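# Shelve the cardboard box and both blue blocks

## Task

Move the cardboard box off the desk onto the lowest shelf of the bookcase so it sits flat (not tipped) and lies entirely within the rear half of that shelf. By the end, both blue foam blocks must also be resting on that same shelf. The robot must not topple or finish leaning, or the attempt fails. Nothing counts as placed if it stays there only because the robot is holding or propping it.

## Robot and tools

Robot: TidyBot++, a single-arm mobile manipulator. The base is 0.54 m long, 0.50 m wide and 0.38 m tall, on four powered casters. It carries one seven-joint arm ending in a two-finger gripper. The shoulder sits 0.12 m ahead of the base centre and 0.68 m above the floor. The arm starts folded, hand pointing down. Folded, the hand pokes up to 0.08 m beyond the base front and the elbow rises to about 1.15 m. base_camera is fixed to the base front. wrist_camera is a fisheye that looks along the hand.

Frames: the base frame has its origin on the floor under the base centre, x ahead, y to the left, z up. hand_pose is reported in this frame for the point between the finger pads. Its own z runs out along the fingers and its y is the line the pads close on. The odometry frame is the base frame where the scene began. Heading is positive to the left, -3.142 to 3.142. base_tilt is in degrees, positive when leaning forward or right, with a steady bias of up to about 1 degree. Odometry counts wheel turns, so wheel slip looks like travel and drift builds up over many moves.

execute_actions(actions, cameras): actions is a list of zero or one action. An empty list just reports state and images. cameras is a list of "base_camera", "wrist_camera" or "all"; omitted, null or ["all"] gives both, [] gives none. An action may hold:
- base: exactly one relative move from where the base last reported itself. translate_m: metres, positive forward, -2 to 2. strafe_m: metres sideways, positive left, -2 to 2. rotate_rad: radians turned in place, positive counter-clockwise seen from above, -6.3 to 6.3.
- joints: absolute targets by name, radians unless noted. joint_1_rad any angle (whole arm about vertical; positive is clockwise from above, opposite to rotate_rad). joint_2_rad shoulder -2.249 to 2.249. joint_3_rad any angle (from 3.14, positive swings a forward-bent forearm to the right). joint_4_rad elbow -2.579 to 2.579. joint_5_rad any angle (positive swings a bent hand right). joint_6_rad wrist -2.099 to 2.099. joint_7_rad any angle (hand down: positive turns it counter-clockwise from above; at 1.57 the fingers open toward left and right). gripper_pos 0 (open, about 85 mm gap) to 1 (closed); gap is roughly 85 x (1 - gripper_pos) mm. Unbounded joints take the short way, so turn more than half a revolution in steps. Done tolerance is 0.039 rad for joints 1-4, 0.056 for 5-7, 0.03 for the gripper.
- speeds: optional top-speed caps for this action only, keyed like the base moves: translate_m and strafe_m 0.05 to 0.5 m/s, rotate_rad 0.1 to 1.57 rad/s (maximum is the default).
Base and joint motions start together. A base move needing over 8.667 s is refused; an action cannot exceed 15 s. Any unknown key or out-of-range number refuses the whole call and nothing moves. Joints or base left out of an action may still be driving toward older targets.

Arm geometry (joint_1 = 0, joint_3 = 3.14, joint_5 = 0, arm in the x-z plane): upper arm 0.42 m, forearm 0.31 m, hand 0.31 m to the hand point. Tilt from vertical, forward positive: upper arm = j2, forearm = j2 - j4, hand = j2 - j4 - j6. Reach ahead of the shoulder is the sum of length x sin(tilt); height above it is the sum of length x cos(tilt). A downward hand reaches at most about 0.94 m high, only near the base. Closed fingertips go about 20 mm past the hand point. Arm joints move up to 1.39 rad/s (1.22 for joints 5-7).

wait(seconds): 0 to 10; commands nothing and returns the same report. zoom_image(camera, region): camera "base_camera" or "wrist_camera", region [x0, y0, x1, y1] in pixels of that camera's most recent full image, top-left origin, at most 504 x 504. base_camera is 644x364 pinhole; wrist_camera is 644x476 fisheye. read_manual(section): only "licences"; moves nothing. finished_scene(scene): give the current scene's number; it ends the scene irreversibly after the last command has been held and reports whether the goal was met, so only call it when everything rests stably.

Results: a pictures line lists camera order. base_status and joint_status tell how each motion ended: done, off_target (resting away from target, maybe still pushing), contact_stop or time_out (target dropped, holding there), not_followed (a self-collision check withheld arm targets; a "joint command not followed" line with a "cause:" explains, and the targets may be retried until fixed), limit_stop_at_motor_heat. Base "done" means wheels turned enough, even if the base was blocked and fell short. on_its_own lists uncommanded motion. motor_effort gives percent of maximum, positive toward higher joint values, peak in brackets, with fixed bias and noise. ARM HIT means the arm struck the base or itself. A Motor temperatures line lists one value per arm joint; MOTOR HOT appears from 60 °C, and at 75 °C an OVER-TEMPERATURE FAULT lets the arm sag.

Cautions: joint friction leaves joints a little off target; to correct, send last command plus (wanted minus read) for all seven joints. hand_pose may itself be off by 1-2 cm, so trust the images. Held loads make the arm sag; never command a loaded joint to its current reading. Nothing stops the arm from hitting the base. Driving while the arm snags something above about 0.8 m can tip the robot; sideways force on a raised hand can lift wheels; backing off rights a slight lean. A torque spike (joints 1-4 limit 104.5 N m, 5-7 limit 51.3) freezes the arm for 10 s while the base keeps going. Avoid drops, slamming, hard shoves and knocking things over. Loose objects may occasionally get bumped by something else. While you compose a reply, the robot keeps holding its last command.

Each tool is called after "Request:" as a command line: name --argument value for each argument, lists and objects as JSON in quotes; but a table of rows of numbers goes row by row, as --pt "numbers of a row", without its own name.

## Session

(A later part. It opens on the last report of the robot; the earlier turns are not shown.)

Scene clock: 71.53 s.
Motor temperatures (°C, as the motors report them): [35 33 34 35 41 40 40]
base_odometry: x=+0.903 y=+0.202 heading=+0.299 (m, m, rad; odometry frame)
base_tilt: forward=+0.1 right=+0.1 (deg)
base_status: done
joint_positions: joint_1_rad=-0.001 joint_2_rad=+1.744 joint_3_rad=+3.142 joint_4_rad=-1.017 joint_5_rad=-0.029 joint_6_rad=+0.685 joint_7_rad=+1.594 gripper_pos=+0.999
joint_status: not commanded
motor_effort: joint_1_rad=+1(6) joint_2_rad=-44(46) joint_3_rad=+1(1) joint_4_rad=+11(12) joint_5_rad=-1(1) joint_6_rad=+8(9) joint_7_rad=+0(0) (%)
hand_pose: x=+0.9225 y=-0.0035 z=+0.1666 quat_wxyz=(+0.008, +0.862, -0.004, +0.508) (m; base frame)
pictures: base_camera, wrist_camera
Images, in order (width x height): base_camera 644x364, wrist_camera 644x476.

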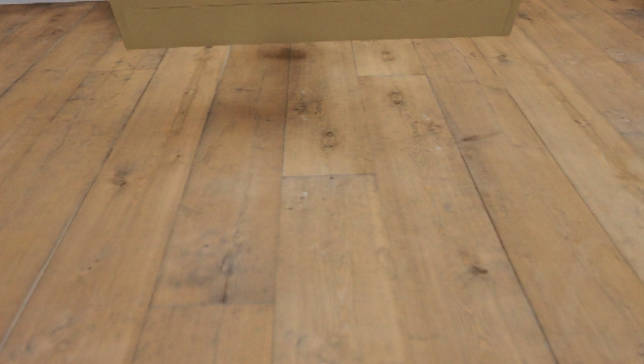

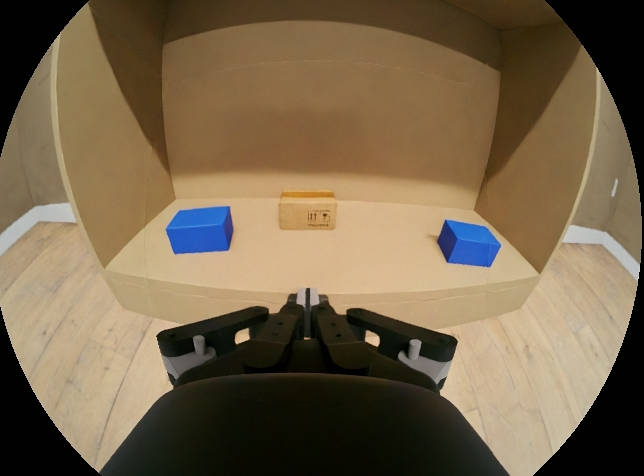

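Request:
execute_actions --actions '[{"base":{"translate_m":0.25},"speeds":{"translate_m":0.08}}]' --cameras '["wrist_camera"]'

Request:
execute_actions --actions '[{"base":{"translate_m":-0.25}}]' --cameras '["wrist_camera"]'

Scene clock: 75.70 s.
Motor temperatures (°C, as the motors report them): [35 33 34 35 41 40 40]
base_odometry: x=+1.142 y=+0.276 heading=+0.300 (m, m, rad; odometry frame)
base_tilt: forward=+0.1 right=+0.1 (deg)
base_status: done
joint_positions: joint_1_rad=-0.002 joint_2_rad=+1.744 joint_3_rad=+3.142 joint_4_rad=-1.017 joint_5_rad=-0.029 joint_6_rad=+0.685 joint_7_rad=+1.594 gripper_pos=+0.999
joint_status: not commanded
motor_effort: joint_1_rad=+1(5) joint_2_rad=-43(45) joint_3_rad=+1(0) joint_4_rad=+11(12) joint_5_rad=-1(1) joint_6_rad=+8(9) joint_7_rad=+0(0) (%)
hand_pose: x=+0.9226 y=-0.0035 z=+0.1667 quat_wxyz=(+0.008, +0.861, -0.004, +0.508) (m; base frame)
pictures: wrist_camera
Images, in order (width x height): wrist_camera 644x476.

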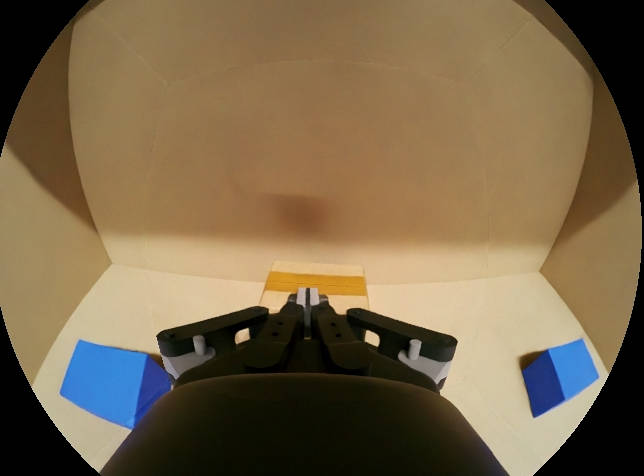

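Scene clock: 77.57 s.
Motor temperatures (°C, as the motors report them): [35 33 34 35 41 40 40]
base_odometry: x=+0.903 y=+0.202 heading=+0.300 (m, m, rad; odometry frame)
base_tilt: forward=+0.1 right=+0.2 (deg)
base_status: done
joint_positions: joint_1_rad=-0.001 joint_2_rad=+1.747 joint_3_rad=+3.142 joint_4_rad=-1.014 joint_5_rad=-0.029 joint_6_rad=+0.685 joint_7_rad=+1.594 gripper_pos=+0.999
joint_status: not commanded
motor_effort: joint_1_rad=+1(3) joint_2_rad=-44(45) joint_3_rad=+1(0) joint_4_rad=+11(12) joint_5_rad=+0(0) joint_6_rad=+8(8) joint_7_rad=+0(1) (%)
hand_pose: x=+0.9221 y=-0.0041 z=+0.1651 quat_wxyz=(+0.008, +0.862, -0.004, +0.508) (m; base frame)
pictures: wrist_camera
Images, in order (width x height): wrist_camera 644x476.

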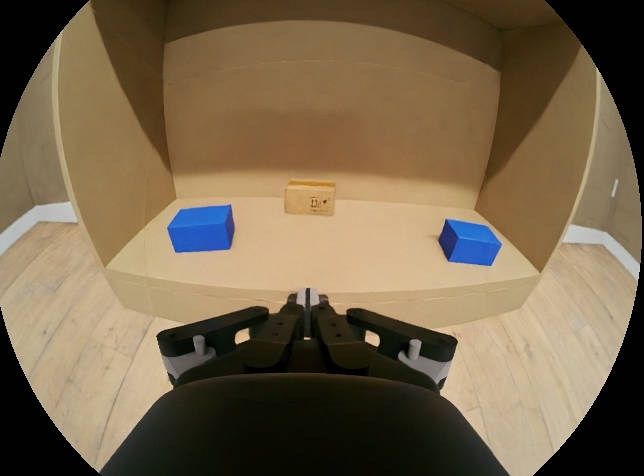

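Request:
finished_scene --scene 1

The scene is finished: the task was done.


## Next scene

The same job, from a new start.

Request:
execute_actions --actions '[{"joints":{"joint_1_rad":1.5,"joint_2_rad":-0.3,"joint_4_rad":-2.2,"joint_6_rad":-0.2}}]'

Scene clock: 2.77 s.
Motor temperatures (°C, as the motors report them): [35 32 34 35 41 40 40]
base_odometry: x=+0.000 y=+0.000 heading=+0.000 (m, m, rad; odometry frame)
base_tilt: forward=+0.1 right=+0.2 (deg)
base_status: not commanded
joint_positions: joint_1_rad=+1.490 joint_2_rad=-0.325 joint_3_rad=+3.109 joint_4_rad=-2.216 joint_5_rad=-0.052 joint_6_rad=-0.221 joint_7_rad=+1.542 gripper_pos=+0.000
joint_status: all done
motor_effort: joint_1_rad=+1(1) joint_2_rad=-7(8) joint_3_rad=+2(2) joint_4_rad=+21(21) joint_5_rad=-1(1) joint_6_rad=+8(9) joint_7_rad=+0(0) (%)
hand_pose: x=+0.1732 y=-0.4271 z=+0.8209 quat_wxyz=(+0.313, +0.629, -0.602, +0.380) (m; base frame)
pictures: base_camera, wrist_camera
Images, in order (width x height): base_camera 644x364, wrist_camera 644x476.

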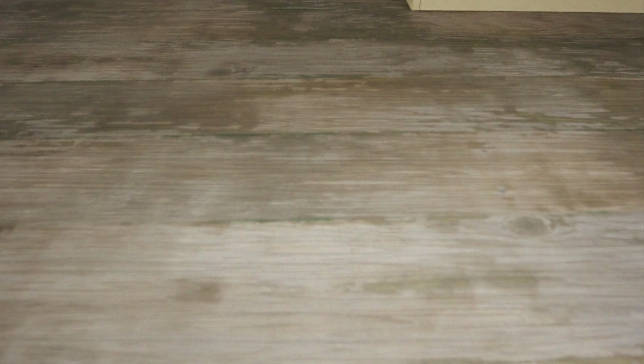

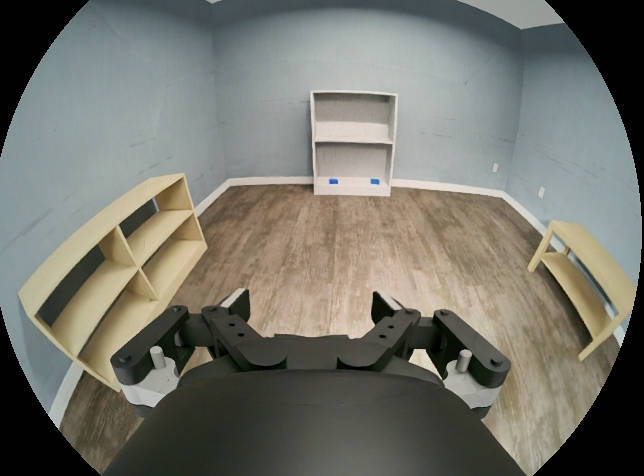

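Bookcase is to the right; same layout, so the desk is to the left.

Request:
execute_actions --actions '[{"base":{"rotate_rad":1.57},"joints":{"joint_1_rad":0,"joint_2_rad":0,"joint_3_rad":3.14,"joint_4_rad":-0.9,"joint_5_rad":0,"joint_6_rad":-1.0,"joint_7_rad":1.57}}]' --cameras '["wrist_camera"]'

Scene clock: 6.00 s.
Motor temperatures (°C, as the motors report them): [35 32 34 35 41 40 40]
base_odometry: x=+0.000 y=+0.000 heading=+1.569 (m, m, rad; odometry frame)
base_tilt: forward=+0.1 right=+0.1 (deg)
base_status: done
joint_positions: joint_1_rad=+0.011 joint_2_rad=-0.024 joint_3_rad=+3.124 joint_4_rad=-0.913 joint_5_rad=-0.048 joint_6_rad=-0.977 joint_7_rad=+1.545 gripper_pos=+0.000
joint_status: all done
motor_effort: joint_1_rad=+1(3) joint_2_rad=-16(19) joint_3_rad=+2(4) joint_4_rad=+19(22) joint_5_rad=-1(1) joint_6_rad=+7(7) joint_7_rad=+0(0) (%)
hand_pose: x=+0.6502 y=+0.0174 z=+1.2103 quat_wxyz=(-0.034, +0.803, -0.007, +0.595) (m; base frame)
pictures: wrist_camera
Images, in order (width x height): wrist_camera 644x476.

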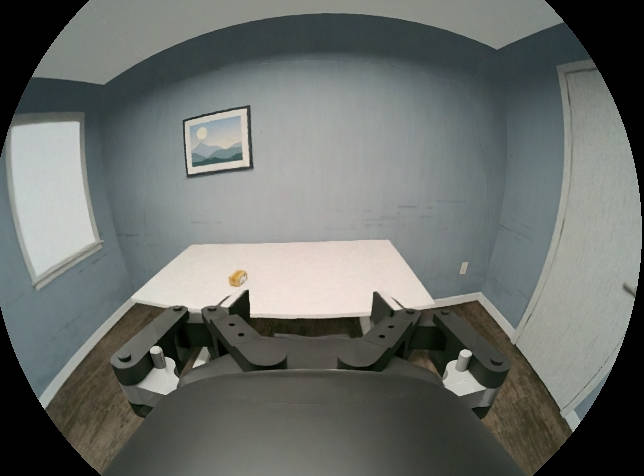

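Request:
execute_actions --actions '[{"base":{"strafe_m":0.35},"joints":{"joint_6_rad":-1.3}}]'

Scene clock: 8.47 s.
Motor temperatures (°C, as the motors report them): [35 32 34 35 41 40 40]
base_odometry: x=-0.350 y=+0.000 heading=+1.570 (m, m, rad; odometry frame)
base_tilt: forward=+0.1 right=+0.1 (deg)
base_status: done
joint_positions: joint_1_rad=+0.003 joint_2_rad=-0.021 joint_3_rad=+3.131 joint_4_rad=-0.909 joint_5_rad=-0.044 joint_6_rad=-1.299 joint_7_rad=+1.545 gripper_pos=+0.000
joint_status: all done
motor_effort: joint_1_rad=+1(3) joint_2_rad=-15(17) joint_3_rad=+2(4) joint_4_rad=+18(20) joint_5_rad=+0(2) joint_6_rad=+7(9) joint_7_rad=+1(0) (%)
hand_pose: x=+0.6078 y=+0.0179 z=+1.1210 quat_wxyz=(-0.029, +0.888, -0.004, +0.459) (m; base frame)
pictures: base_camera, wrist_camera
Images, in order (width x height): base_camera 644x364, wrist_camera 644x476.

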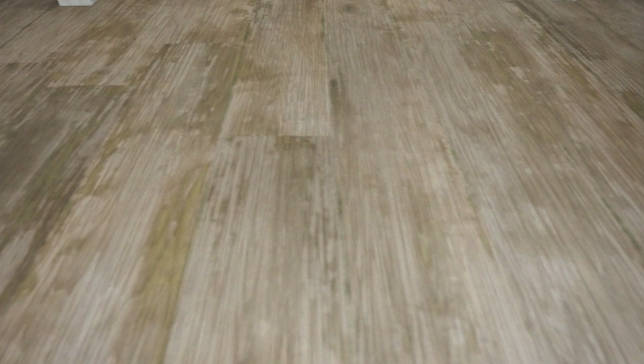

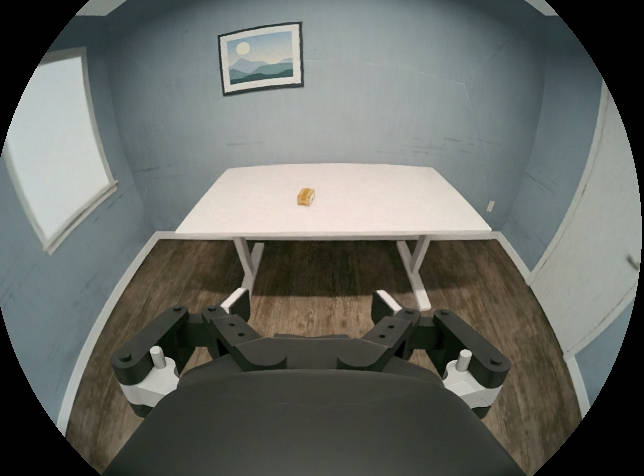

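Request:
execute_actions --actions '[{"base":{"translate_m":0.85},"joints":{"joint_2_rad":0.47,"joint_4_rad":-0.75,"joint_6_rad":-1.92}}]'

Scene clock: 12.90 s.
Motor temperatures (°C, as the motors report them): [35 32 34 35 41 40 40]
base_odometry: x=-0.350 y=+0.850 heading=+1.570 (m, m, rad; odometry frame)
base_tilt: forward=+0.1 right=+0.1 (deg)
base_status: done
joint_positions: joint_1_rad=+0.003 joint_2_rad=+0.472 joint_3_rad=+3.131 joint_4_rad=-0.764 joint_5_rad=-0.043 joint_6_rad=-1.899 joint_7_rad=+1.545 gripper_pos=+0.000
joint_status: all done
motor_effort: joint_1_rad=+0(0) joint_2_rad=-32(33) joint_3_rad=+1(1) joint_4_rad=+17(18) joint_5_rad=-1(1) joint_6_rad=+0(6) joint_7_rad=+0(0) (%)
hand_pose: x=+0.6088 y=+0.0161 z=+0.8490 quat_wxyz=(-0.023, +1.000, -0.003, +0.003) (m; base frame)
pictures: base_camera, wrist_camera
Images, in order (width x height): base_camera 644x364, wrist_camera 644x476.

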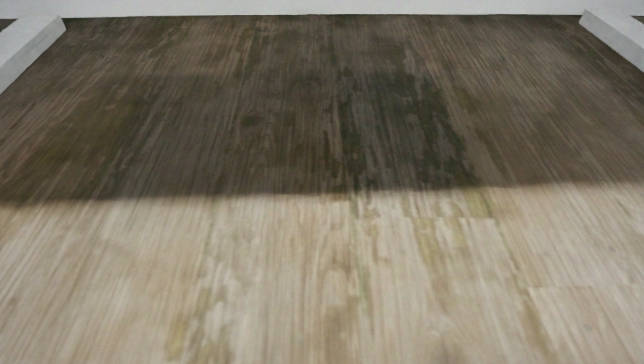

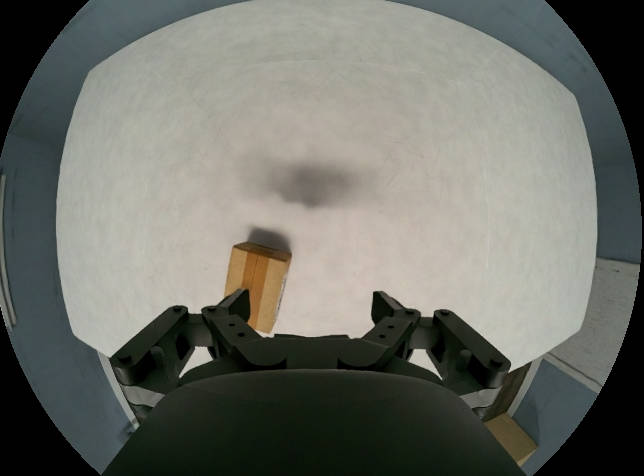

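Request:
execute_actions --actions '[{"base":{"translate_m":-0.38}}]' --cameras '[]'

Request:
execute_actions --actions '[{"base":{"strafe_m":0.065},"joints":{"joint_2_rad":0.5,"joint_4_rad":-1.45,"joint_6_rad":-0.13}}]'

Scene clock: 16.17 s.
Motor temperatures (°C, as the motors report them): [35 33 34 35 41 40 40]
base_odometry: x=-0.351 y=+0.470 heading=+1.570 (m, m, rad; odometry frame)
base_tilt: forward=+0.1 right=+0.1 (deg)
base_status: done
joint_positions: joint_1_rad=+0.003 joint_2_rad=+0.468 joint_3_rad=+3.132 joint_4_rad=-0.763 joint_5_rad=-0.041 joint_6_rad=-1.902 joint_7_rad=+1.545 gripper_pos=+0.000
joint_status: not commanded
motor_effort: joint_1_rad=+1(5) joint_2_rad=-31(34) joint_3_rad=+1(1) joint_4_rad=+17(18) joint_5_rad=-1(2) joint_6_rad=+0(1) joint_7_rad=+0(0) (%)
hand_pose: x=+0.6077 y=+0.0154 z=+0.8512 quat_wxyz=(-0.021, +1.000, -0.003, +0.004) (m; base frame)
pictures: none
No camera images: the call's "cameras" was empty. Leave "cameras" out to get every camera's image.

Scene clock: 18.40 s.
Motor temperatures (°C, as the motors report them): [35 33 34 35 41 40 40]
base_odometry: x=-0.416 y=+0.470 heading=+1.570 (m, m, rad; odometry frame)
base_tilt: forward=+0.1 right=+0.1 (deg)
base_status: done
joint_positions: joint_1_rad=-0.004 joint_2_rad=+0.480 joint_3_rad=+3.133 joint_4_rad=-1.436 joint_5_rad=-0.040 joint_6_rad=-0.148 joint_7_rad=+1.545 gripper_pos=+0.000
joint_status: all done
motor_effort: joint_1_rad=+1(4) joint_2_rad=-35(35) joint_3_rad=+1(1) joint_4_rad=+21(21) joint_5_rad=-1(2) joint_6_rad=+7(8) joint_7_rad=+0(0) (%)
hand_pose: x=+0.8829 y=+0.0122 z=+0.8012 quat_wxyz=(-0.024, +0.858, -0.022, +0.512) (m; base frame)
pictures: base_camera, wrist_camera
Images, in order (width x height): base_camera 644x364, wrist_camera 644x476.

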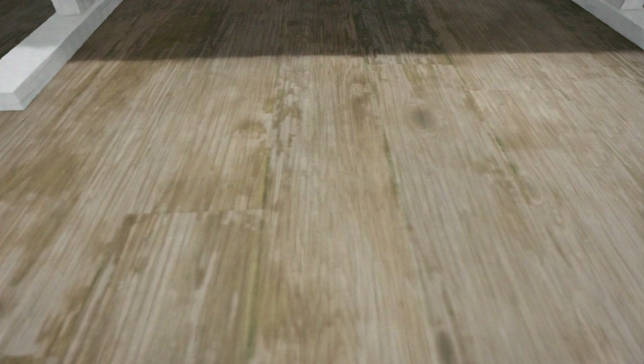

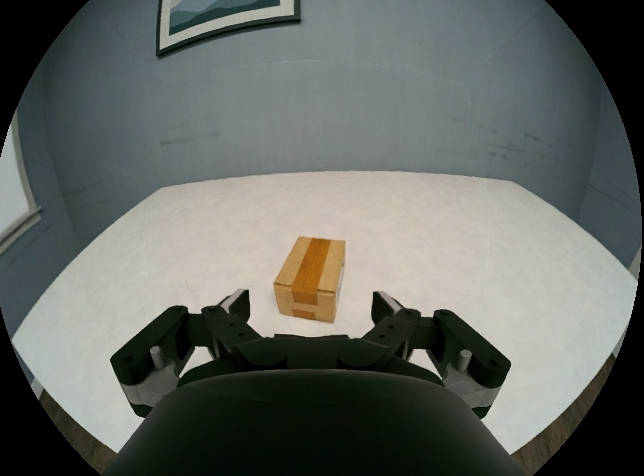

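Request:
execute_actions --actions '[{"joints":{"joint_2_rad":0.56,"joint_6_rad":-0.09,"joint_5_rad":0.04}}]' --cameras '[]'

Request:
execute_actions --actions '[{"base":{"translate_m":0.08},"speeds":{"translate_m":0.06}}]' --cameras '["wrist_camera"]'

Request:
execute_actions --actions '[{"joints":{"gripper_pos":1}}]' --cameras '["wrist_camera"]'

Scene clock: 19.97 s.
Motor temperatures (°C, as the motors report them): [35 33 34 35 41 40 40]
base_odometry: x=-0.416 y=+0.470 heading=+1.570 (m, m, rad; odometry frame)
base_tilt: forward=+0.1 right=+0.1 (deg)
base_status: not commanded
joint_positions: joint_1_rad=-0.004 joint_2_rad=+0.549 joint_3_rad=+3.133 joint_4_rad=-1.440 joint_5_rad=-0.006 joint_6_rad=-0.112 joint_7_rad=+1.545 gripper_pos=+0.000
joint_status: all done
motor_effort: joint_1_rad=+1(1) joint_2_rad=-36(38) joint_3_rad=+1(1) joint_4_rad=+20(21) joint_5_rad=+0(0) joint_6_rad=+8(8) joint_7_rad=-1(0) (%)
hand_pose: x=+0.8941 y=+0.0106 z=+0.7555 quat_wxyz=(-0.013, +0.868, -0.010, +0.497) (m; base frame)
pictures: none
No camera images: the call's "cameras" was empty. Leave "cameras" out to get every camera's image.

Scene clock: 21.77 s.
Motor temperatures (°C, as the motors report them): [35 33 34 35 41 40 40]
base_odometry: x=-0.416 y=+0.550 heading=+1.571 (m, m, rad; odometry frame)
base_tilt: forward=+0.1 right=+0.1 (deg)
base_status: done
joint_positions: joint_1_rad=-0.004 joint_2_rad=+0.549 joint_3_rad=+3.133 joint_4_rad=-1.441 joint_5_rad=-0.006 joint_6_rad=-0.111 joint_7_rad=+1.545 gripper_pos=+0.000
joint_status: not commanded
motor_effort: joint_1_rad=+1(1) joint_2_rad=-37(39) joint_3_rad=+1(0) joint_4_rad=+21(21) joint_5_rad=+0(1) joint_6_rad=+8(7) joint_7_rad=+0(0) (%)
hand_pose: x=+0.8941 y=+0.0106 z=+0.7552 quat_wxyz=(-0.013, +0.868, -0.010, +0.497) (m; base frame)
pictures: wrist_camera
Images, in order (width x height): wrist_camera 644x476.

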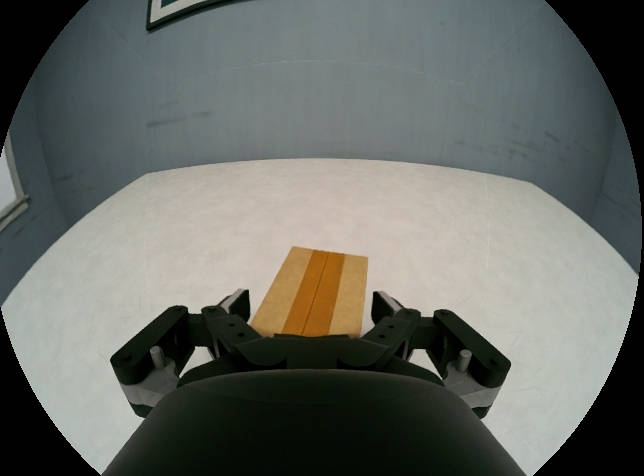

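Scene clock: 22.87 s.
Motor temperatures (°C, as the motors report them): [35 33 34 35 41 40 40]
base_odometry: x=-0.416 y=+0.550 heading=+1.571 (m, m, rad; odometry frame)
base_tilt: forward=+0.1 right=+0.1 (deg)
base_status: not commanded
joint_positions: joint_1_rad=-0.004 joint_2_rad=+0.549 joint_3_rad=+3.133 joint_4_rad=-1.441 joint_5_rad=-0.006 joint_6_rad=-0.107 joint_7_rad=+1.546 gripper_pos=+0.348
joint_status: gripper_pos off_target (ended at +0.348, target +1.000)
motor_effort: joint_1_rad=+1(1) joint_2_rad=-36(38) joint_3_rad=+1(1) joint_4_rad=+20(21) joint_5_rad=-1(1) joint_6_rad=+8(9) joint_7_rad=+0(1) (%)
hand_pose: x=+0.8947 y=+0.0106 z=+0.7562 quat_wxyz=(-0.013, +0.867, -0.009, +0.498) (m; base frame)
pictures: wrist_camera
Images, in order (width x height): wrist_camera 644x476.

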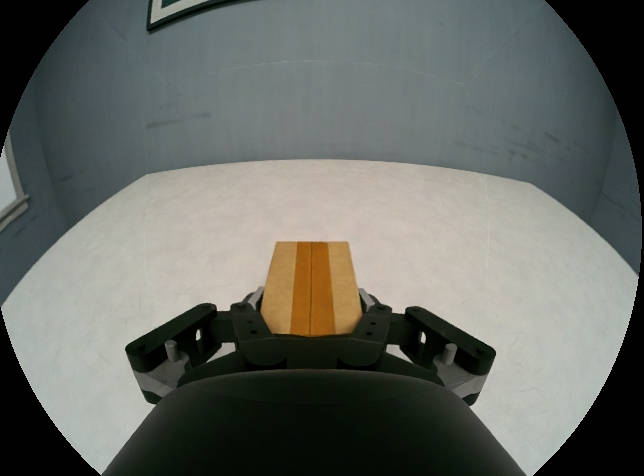

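Request:
execute_actions --actions '[{"joints":{"joint_2_rad":0.4}}]' --cameras '[]'

Request:
execute_actions --actions '[{"base":{"translate_m":-0.6}}]' --cameras '[]'

Request:
execute_actions --actions '[{"base":{"rotate_rad":3.14},"joints":{"joint_2_rad":0.0,"joint_4_rad":-1.6,"joint_6_rad":-0.5},"speeds":{"rotate_rad":1.0}}]' --cameras '[]'

Request:
execute_actions --actions '[{"base":{"translate_m":1.2}}]'

Scene clock: 25.07 s.
Motor temperatures (°C, as the motors report them): [35 33 34 35 41 40 40]
base_odometry: x=-0.416 y=+0.550 heading=+1.571 (m, m, rad; odometry frame)
base_tilt: forward=+0.1 right=+0.1 (deg)
base_status: not commanded
joint_positions: joint_1_rad=-0.004 joint_2_rad=+0.406 joint_3_rad=+3.133 joint_4_rad=-1.449 joint_5_rad=-0.006 joint_6_rad=-0.107 joint_7_rad=+1.546 gripper_pos=+0.348
joint_status: all done
motor_effort: joint_1_rad=+1(1) joint_2_rad=-34(40) joint_3_rad=+1(1) joint_4_rad=+23(23) joint_5_rad=+0(0) joint_6_rad=+9(10) joint_7_rad=+0(0) (%)
hand_pose: x=+0.8745 y=+0.0105 z=+0.8617 quat_wxyz=(-0.014, +0.831, -0.008, +0.556) (m; base frame)
pictures: none
No camera images: the call's "cameras" was empty. Leave "cameras" out to get every camera's image.

Scene clock: 27.77 s.
Motor temperatures (°C, as the motors report them): [35 33 34 35 41 40 40]
base_odometry: x=-0.416 y=-0.050 heading=+1.570 (m, m, rad; odometry frame)
base_tilt: forward=+0.1 right=+0.1 (deg)
base_status: done
joint_positions: joint_1_rad=-0.003 joint_2_rad=+0.406 joint_3_rad=+3.133 joint_4_rad=-1.449 joint_5_rad=-0.006 joint_6_rad=-0.107 joint_7_rad=+1.546 gripper_pos=+0.348
joint_status: not commanded
motor_effort: joint_1_rad=+1(4) joint_2_rad=-32(38) joint_3_rad=+2(2) joint_4_rad=+22(25) joint_5_rad=-1(1) joint_6_rad=+9(10) joint_7_rad=+0(0) (%)
hand_pose: x=+0.8744 y=+0.0092 z=+0.8614 quat_wxyz=(-0.013, +0.831, -0.009, +0.556) (m; base frame)
pictures: none
No camera images: the call's "cameras" was empty. Leave "cameras" out to get every camera's image.

Scene clock: 31.83 s.
Motor temperatures (°C, as the motors report them): [35 33 34 35 41 40 40]
base_odometry: x=-0.416 y=-0.050 heading=-1.574 (m, m, rad; odometry frame)
base_tilt: forward=+0.1 right=+0.1 (deg)
base_status: done
joint_positions: joint_1_rad=-0.004 joint_2_rad=+0.016 joint_3_rad=+3.138 joint_4_rad=-1.588 joint_5_rad=-0.006 joint_6_rad=-0.482 joint_7_rad=+1.546 gripper_pos=+0.348
joint_status: all done
motor_effort: joint_1_rad=+1(4) joint_2_rad=-21(36) joint_3_rad=+1(2) joint_4_rad=+23(24) joint_5_rad=+0(0) joint_6_rad=+8(9) joint_7_rad=-1(1) (%)
hand_pose: x=+0.7108 y=+0.0066 z=+0.9388 quat_wxyz=(-0.011, +0.864, -0.009, +0.504) (m; base frame)
pictures: none
No camera images: the call's "cameras" was empty. Leave "cameras" out to get every camera's image.

Scene clock: 35.57 s.
Motor temperatures (°C, as the motors report them): [35 33 34 35 41 40 40]
base_odometry: x=-0.418 y=-1.250 heading=-1.573 (m, m, rad; odometry frame)
base_tilt: forward=+0.1 right=+0.1 (deg)
base_status: done
joint_positions: joint_1_rad=-0.004 joint_2_rad=+0.013 joint_3_rad=+3.138 joint_4_rad=-1.592 joint_5_rad=-0.006 joint_6_rad=-0.486 joint_7_rad=+1.546 gripper_pos=+0.348
joint_status: not commanded
motor_effort: joint_1_rad=+1(1) joint_2_rad=-21(24) joint_3_rad=+2(0) joint_4_rad=+23(24) joint_5_rad=-1(1) joint_6_rad=+8(9) joint_7_rad=+0(0) (%)
hand_pose: x=+0.7087 y=+0.0065 z=+0.9371 quat_wxyz=(-0.011, +0.865, -0.009, +0.501) (m; base frame)
pictures: base_camera, wrist_camera
Images, in order (width x height): base_camera 644x364, wrist_camera 644x476.

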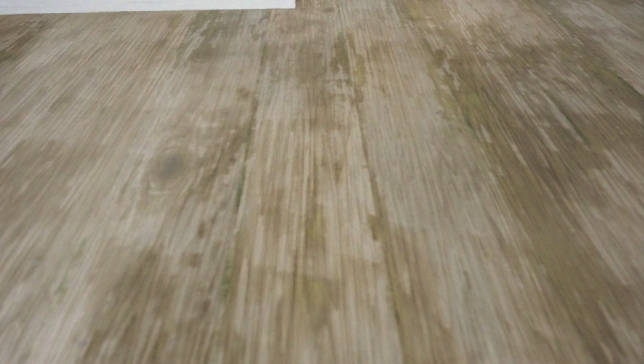

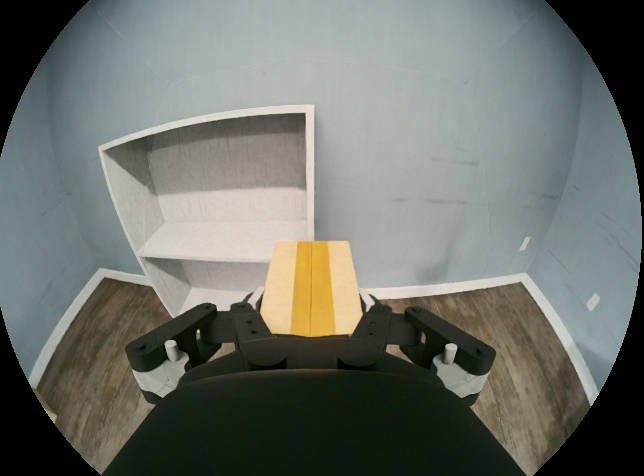

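Request:
execute_actions --actions '[{"base":{"strafe_m":0.35},"joints":{"joint_2_rad":1.72,"joint_4_rad":-1.01,"joint_6_rad":0.65}}]' --cameras '[]'

Request:
execute_actions --actions '[{"base":{"translate_m":0.25},"speeds":{"translate_m":0.15}}]'

Scene clock: 39.30 s.
Motor temperatures (°C, as the motors report them): [35 33 34 35 41 40 40]
base_odometry: x=-0.068 y=-1.252 heading=-1.573 (m, m, rad; odometry frame)
base_tilt: forward=+0.1 right=+0.1 (deg)
base_status: done
joint_positions: joint_1_rad=-0.005 joint_2_rad=+1.712 joint_3_rad=+3.138 joint_4_rad=-1.030 joint_5_rad=-0.006 joint_6_rad=+0.622 joint_7_rad=+1.546 gripper_pos=+0.348
joint_status: all done
motor_effort: joint_1_rad=+1(5) joint_2_rad=-45(52) joint_3_rad=+0(4) joint_4_rad=+12(23) joint_5_rad=+0(1) joint_6_rad=+8(8) joint_7_rad=+0(0) (%)
hand_pose: x=+0.9233 y=+0.0060 z=+0.1704 quat_wxyz=(-0.008, +0.872, -0.012, +0.489) (m; base frame)
pictures: none
No camera images: the call's "cameras" was empty. Leave "cameras" out to get every camera's image.

Scene clock: 41.60 s.
Motor temperatures (°C, as the motors report them): [35 33 34 35 41 40 40]
base_odometry: x=-0.068 y=-1.502 heading=-1.573 (m, m, rad; odometry frame)
base_tilt: forward=+0.1 right=+0.1 (deg)
base_status: done
joint_positions: joint_1_rad=-0.005 joint_2_rad=+1.714 joint_3_rad=+3.138 joint_4_rad=-1.023 joint_5_rad=-0.006 joint_6_rad=+0.624 joint_7_rad=+1.546 gripper_pos=+0.348
joint_status: not commanded
motor_effort: joint_1_rad=+1(2) joint_2_rad=-45(48) joint_3_rad=+1(0) joint_4_rad=+12(14) joint_5_rad=-1(1) joint_6_rad=+8(8) joint_7_rad=-1(1) (%)
hand_pose: x=+0.9258 y=+0.0060 z=+0.1723 quat_wxyz=(-0.009, +0.871, -0.012, +0.492) (m; base frame)
pictures: base_camera, wrist_camera
Images, in order (width x height): base_camera 644x364, wrist_camera 644x476.

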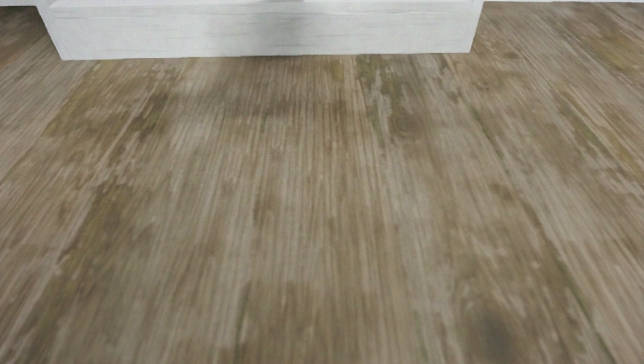

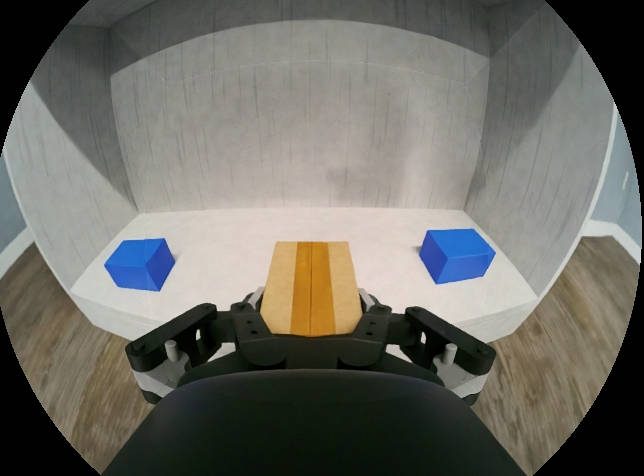

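Request:
execute_actions --actions '[{"base":{"translate_m":0.17},"speeds":{"translate_m":0.1}}]' --cameras '[]'

Request:
execute_actions --actions '[{"joints":{"joint_2_rad":1.77,"joint_6_rad":0.69}}]' --cameras '[]'

Request:
execute_actions --actions '[{"joints":{"gripper_pos":0}}]' --cameras '[]'

Request:
execute_actions --actions '[{"base":{"translate_m":-0.2},"speeds":{"translate_m":0.15}}]'

Scene clock: 44.70 s.
Motor temperatures (°C, as the motors report them): [35 33 34 35 41 40 40]
base_odometry: x=-0.068 y=-1.672 heading=-1.572 (m, m, rad; odometry frame)
base_tilt: forward=+0.1 right=+0.1 (deg)
base_status: done
joint_positions: joint_1_rad=-0.005 joint_2_rad=+1.714 joint_3_rad=+3.138 joint_4_rad=-1.022 joint_5_rad=-0.006 joint_6_rad=+0.624 joint_7_rad=+1.546 gripper_pos=+0.348
joint_status: not commanded
motor_effort: joint_1_rad=+1(5) joint_2_rad=-45(47) joint_3_rad=+0(0) joint_4_rad=+12(14) joint_5_rad=+0(1) joint_6_rad=+8(9) joint_7_rad=-1(1) (%)
hand_pose: x=+0.9262 y=+0.0055 z=+0.1723 quat_wxyz=(-0.008, +0.870, -0.013, +0.492) (m; base frame)
pictures: none
No camera images: the call's "cameras" was empty. Leave "cameras" out to get every camera's image.

Scene clock: 45.60 s.
Motor temperatures (°C, as the motors report them): [35 33 34 35 41 40 40]
base_odometry: x=-0.068 y=-1.672 heading=-1.572 (m, m, rad; odometry frame)
base_tilt: forward=+0.1 right=+0.1 (deg)
base_status: not commanded
joint_positions: joint_1_rad=-0.005 joint_2_rad=+1.765 joint_3_rad=+3.138 joint_4_rad=-1.021 joint_5_rad=-0.006 joint_6_rad=+0.664 joint_7_rad=+1.546 gripper_pos=+0.348
joint_status: all done
motor_effort: joint_1_rad=+1(1) joint_2_rad=-44(46) joint_3_rad=+1(1) joint_4_rad=+11(12) joint_5_rad=-1(1) joint_6_rad=+9(8) joint_7_rad=-1(0) (%)
hand_pose: x=+0.9061 y=+0.0053 z=+0.1425 quat_wxyz=(-0.008, +0.873, -0.013, +0.488) (m; base frame)
pictures: none
No camera images: the call's "cameras" was empty. Leave "cameras" out to get every camera's image.

Scene clock: 46.70 s.
Motor temperatures (°C, as the motors report them): [35 33 34 35 41 40 40]
base_odometry: x=-0.068 y=-1.672 heading=-1.572 (m, m, rad; odometry frame)
base_tilt: forward=+0.1 right=+0.1 (deg)
base_status: not commanded
joint_positions: joint_1_rad=-0.005 joint_2_rad=+1.765 joint_3_rad=+3.138 joint_4_rad=-1.021 joint_5_rad=-0.006 joint_6_rad=+0.667 joint_7_rad=+1.546 gripper_pos=+0.000
joint_status: all done
motor_effort: joint_1_rad=+1(1) joint_2_rad=-43(45) joint_3_rad=+1(0) joint_4_rad=+11(12) joint_5_rad=-1(0) joint_6_rad=+8(8) joint_7_rad=+1(1) (%)
hand_pose: x=+0.9066 y=+0.0053 z=+0.1432 quat_wxyz=(-0.008, +0.872, -0.013, +0.489) (m; base frame)
pictures: none
No camera images: the call's "cameras" was empty. Leave "cameras" out to get every camera's image.

Scene clock: 48.67 s.
Motor temperatures (°C, as the motors report them): [35 33 34 35 41 40 40]
base_odometry: x=-0.067 y=-1.471 heading=-1.572 (m, m, rad; odometry frame)
base_tilt: forward=+0.1 right=+0.1 (deg)
base_status: done
joint_positions: joint_1_rad=-0.004 joint_2_rad=+1.765 joint_3_rad=+3.138 joint_4_rad=-1.019 joint_5_rad=-0.005 joint_6_rad=+0.668 joint_7_rad=+1.546 gripper_pos=+0.000
joint_status: not commanded
motor_effort: joint_1_rad=+1(5) joint_2_rad=-44(45) joint_3_rad=+0(0) joint_4_rad=+11(12) joint_5_rad=+0(1) joint_6_rad=+7(8) joint_7_rad=+0(0) (%)
hand_pose: x=+0.9081 y=+0.0045 z=+0.1447 quat_wxyz=(-0.008, +0.871, -0.013, +0.491) (m; base frame)
pictures: base_camera, wrist_camera
Images, in order (width x height): base_camera 644x364, wrist_camera 644x476.

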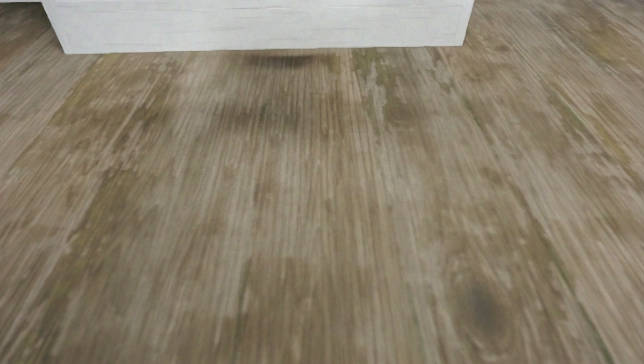

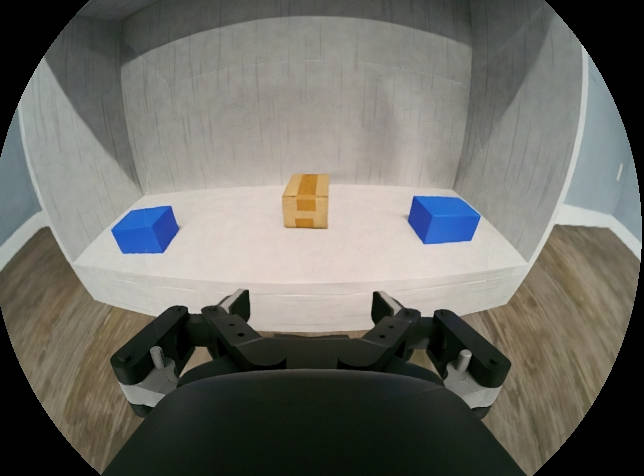

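Request:
execute_actions --actions '[{"joints":{"gripper_pos":1,"joint_2_rad":1.74}}]' --cameras '[]'

Request:
execute_actions --actions '[{"base":{"translate_m":0.22},"speeds":{"translate_m":0.08}}]' --cameras '["wrist_camera"]'

Request:
execute_actions --actions '[{"base":{"translate_m":-0.23}}]' --cameras '["wrist_camera"]'

Scene clock: 50.50 s.
Motor temperatures (°C, as the motors report them): [35 33 34 35 41 40 40]
base_odometry: x=-0.067 y=-1.471 heading=-1.572 (m, m, rad; odometry frame)
base_tilt: forward=+0.1 right=+0.1 (deg)
base_status: not commanded
joint_positions: joint_1_rad=-0.004 joint_2_rad=+1.755 joint_3_rad=+3.138 joint_4_rad=-1.018 joint_5_rad=-0.005 joint_6_rad=+0.668 joint_7_rad=+1.546 gripper_pos=+0.999
joint_status: all done
motor_effort: joint_1_rad=+1(1) joint_2_rad=-44(46) joint_3_rad=+1(0) joint_4_rad=+11(12) joint_5_rad=-1(0) joint_6_rad=+8(8) joint_7_rad=+0(1) (%)
hand_pose: x=+0.9137 y=+0.0045 z=+0.1530 quat_wxyz=(-0.008, +0.869, -0.013, +0.495) (m; base frame)
pictures: none
No camera images: the call's "cameras" was empty. Leave "cameras" out to get every camera's image.

Scene clock: 54.00 s.
Motor temperatures (°C, as the motors report them): [35 33 34 35 41 40 40]
base_odometry: x=-0.067 y=-1.691 heading=-1.572 (m, m, rad; odometry frame)
base_tilt: forward=+0.1 right=+0.1 (deg)
base_status: done
joint_positions: joint_1_rad=-0.005 joint_2_rad=+1.750 joint_3_rad=+3.138 joint_4_rad=-1.035 joint_5_rad=-0.001 joint_6_rad=+0.682 joint_7_rad=+1.546 gripper_pos=+0.999
joint_status: not commanded
motor_effort: joint_1_rad=+1(6) joint_2_rad=-45(49) joint_3_rad=+1(1) joint_4_rad=+15(21) joint_5_rad=-1(3) joint_6_rad=+8(11) joint_7_rad=+0(0) (%)
hand_pose: x=+0.9111 y=+0.0066 z=+0.1544 quat_wxyz=(-0.009, +0.868, -0.010, +0.496) (m; base frame)
pictures: wrist_camera
Images, in order (width x height): wrist_camera 644x476.

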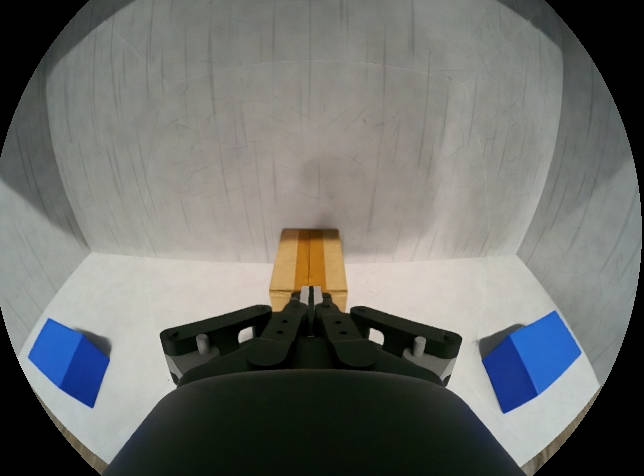

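Scene clock: 55.73 s.
Motor temperatures (°C, as the motors report them): [35 34 34 35 41 40 40]
base_odometry: x=-0.067 y=-1.461 heading=-1.572 (m, m, rad; odometry frame)
base_tilt: forward=+0.1 right=+0.2 (deg)
base_status: done
joint_positions: joint_1_rad=-0.002 joint_2_rad=+1.747 joint_3_rad=+3.138 joint_4_rad=-1.012 joint_5_rad=-0.001 joint_6_rad=+0.682 joint_7_rad=+1.546 gripper_pos=+0.999
joint_status: not commanded
motor_effort: joint_1_rad=+1(3) joint_2_rad=-44(47) joint_3_rad=+1(0) joint_4_rad=+11(15) joint_5_rad=-1(0) joint_6_rad=+8(8) joint_7_rad=+0(0) (%)
hand_pose: x=+0.9232 y=+0.0038 z=+0.1659 quat_wxyz=(-0.008, +0.861, -0.012, +0.508) (m; base frame)
pictures: wrist_camera
Images, in order (width x height): wrist_camera 644x476.

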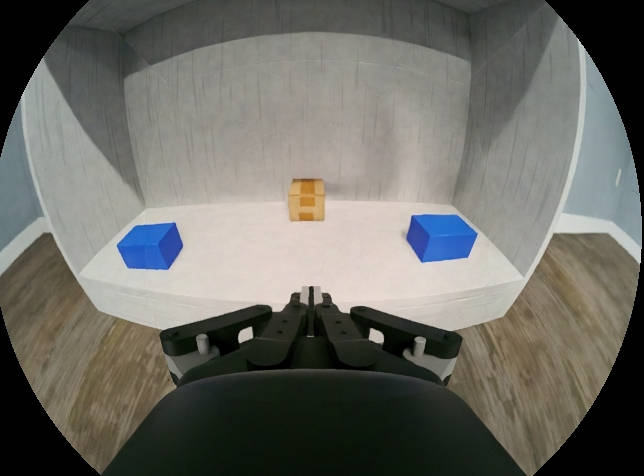

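It's against the back wall.

Request:
finished_scene --scene 2

The scene is finished: the task was done.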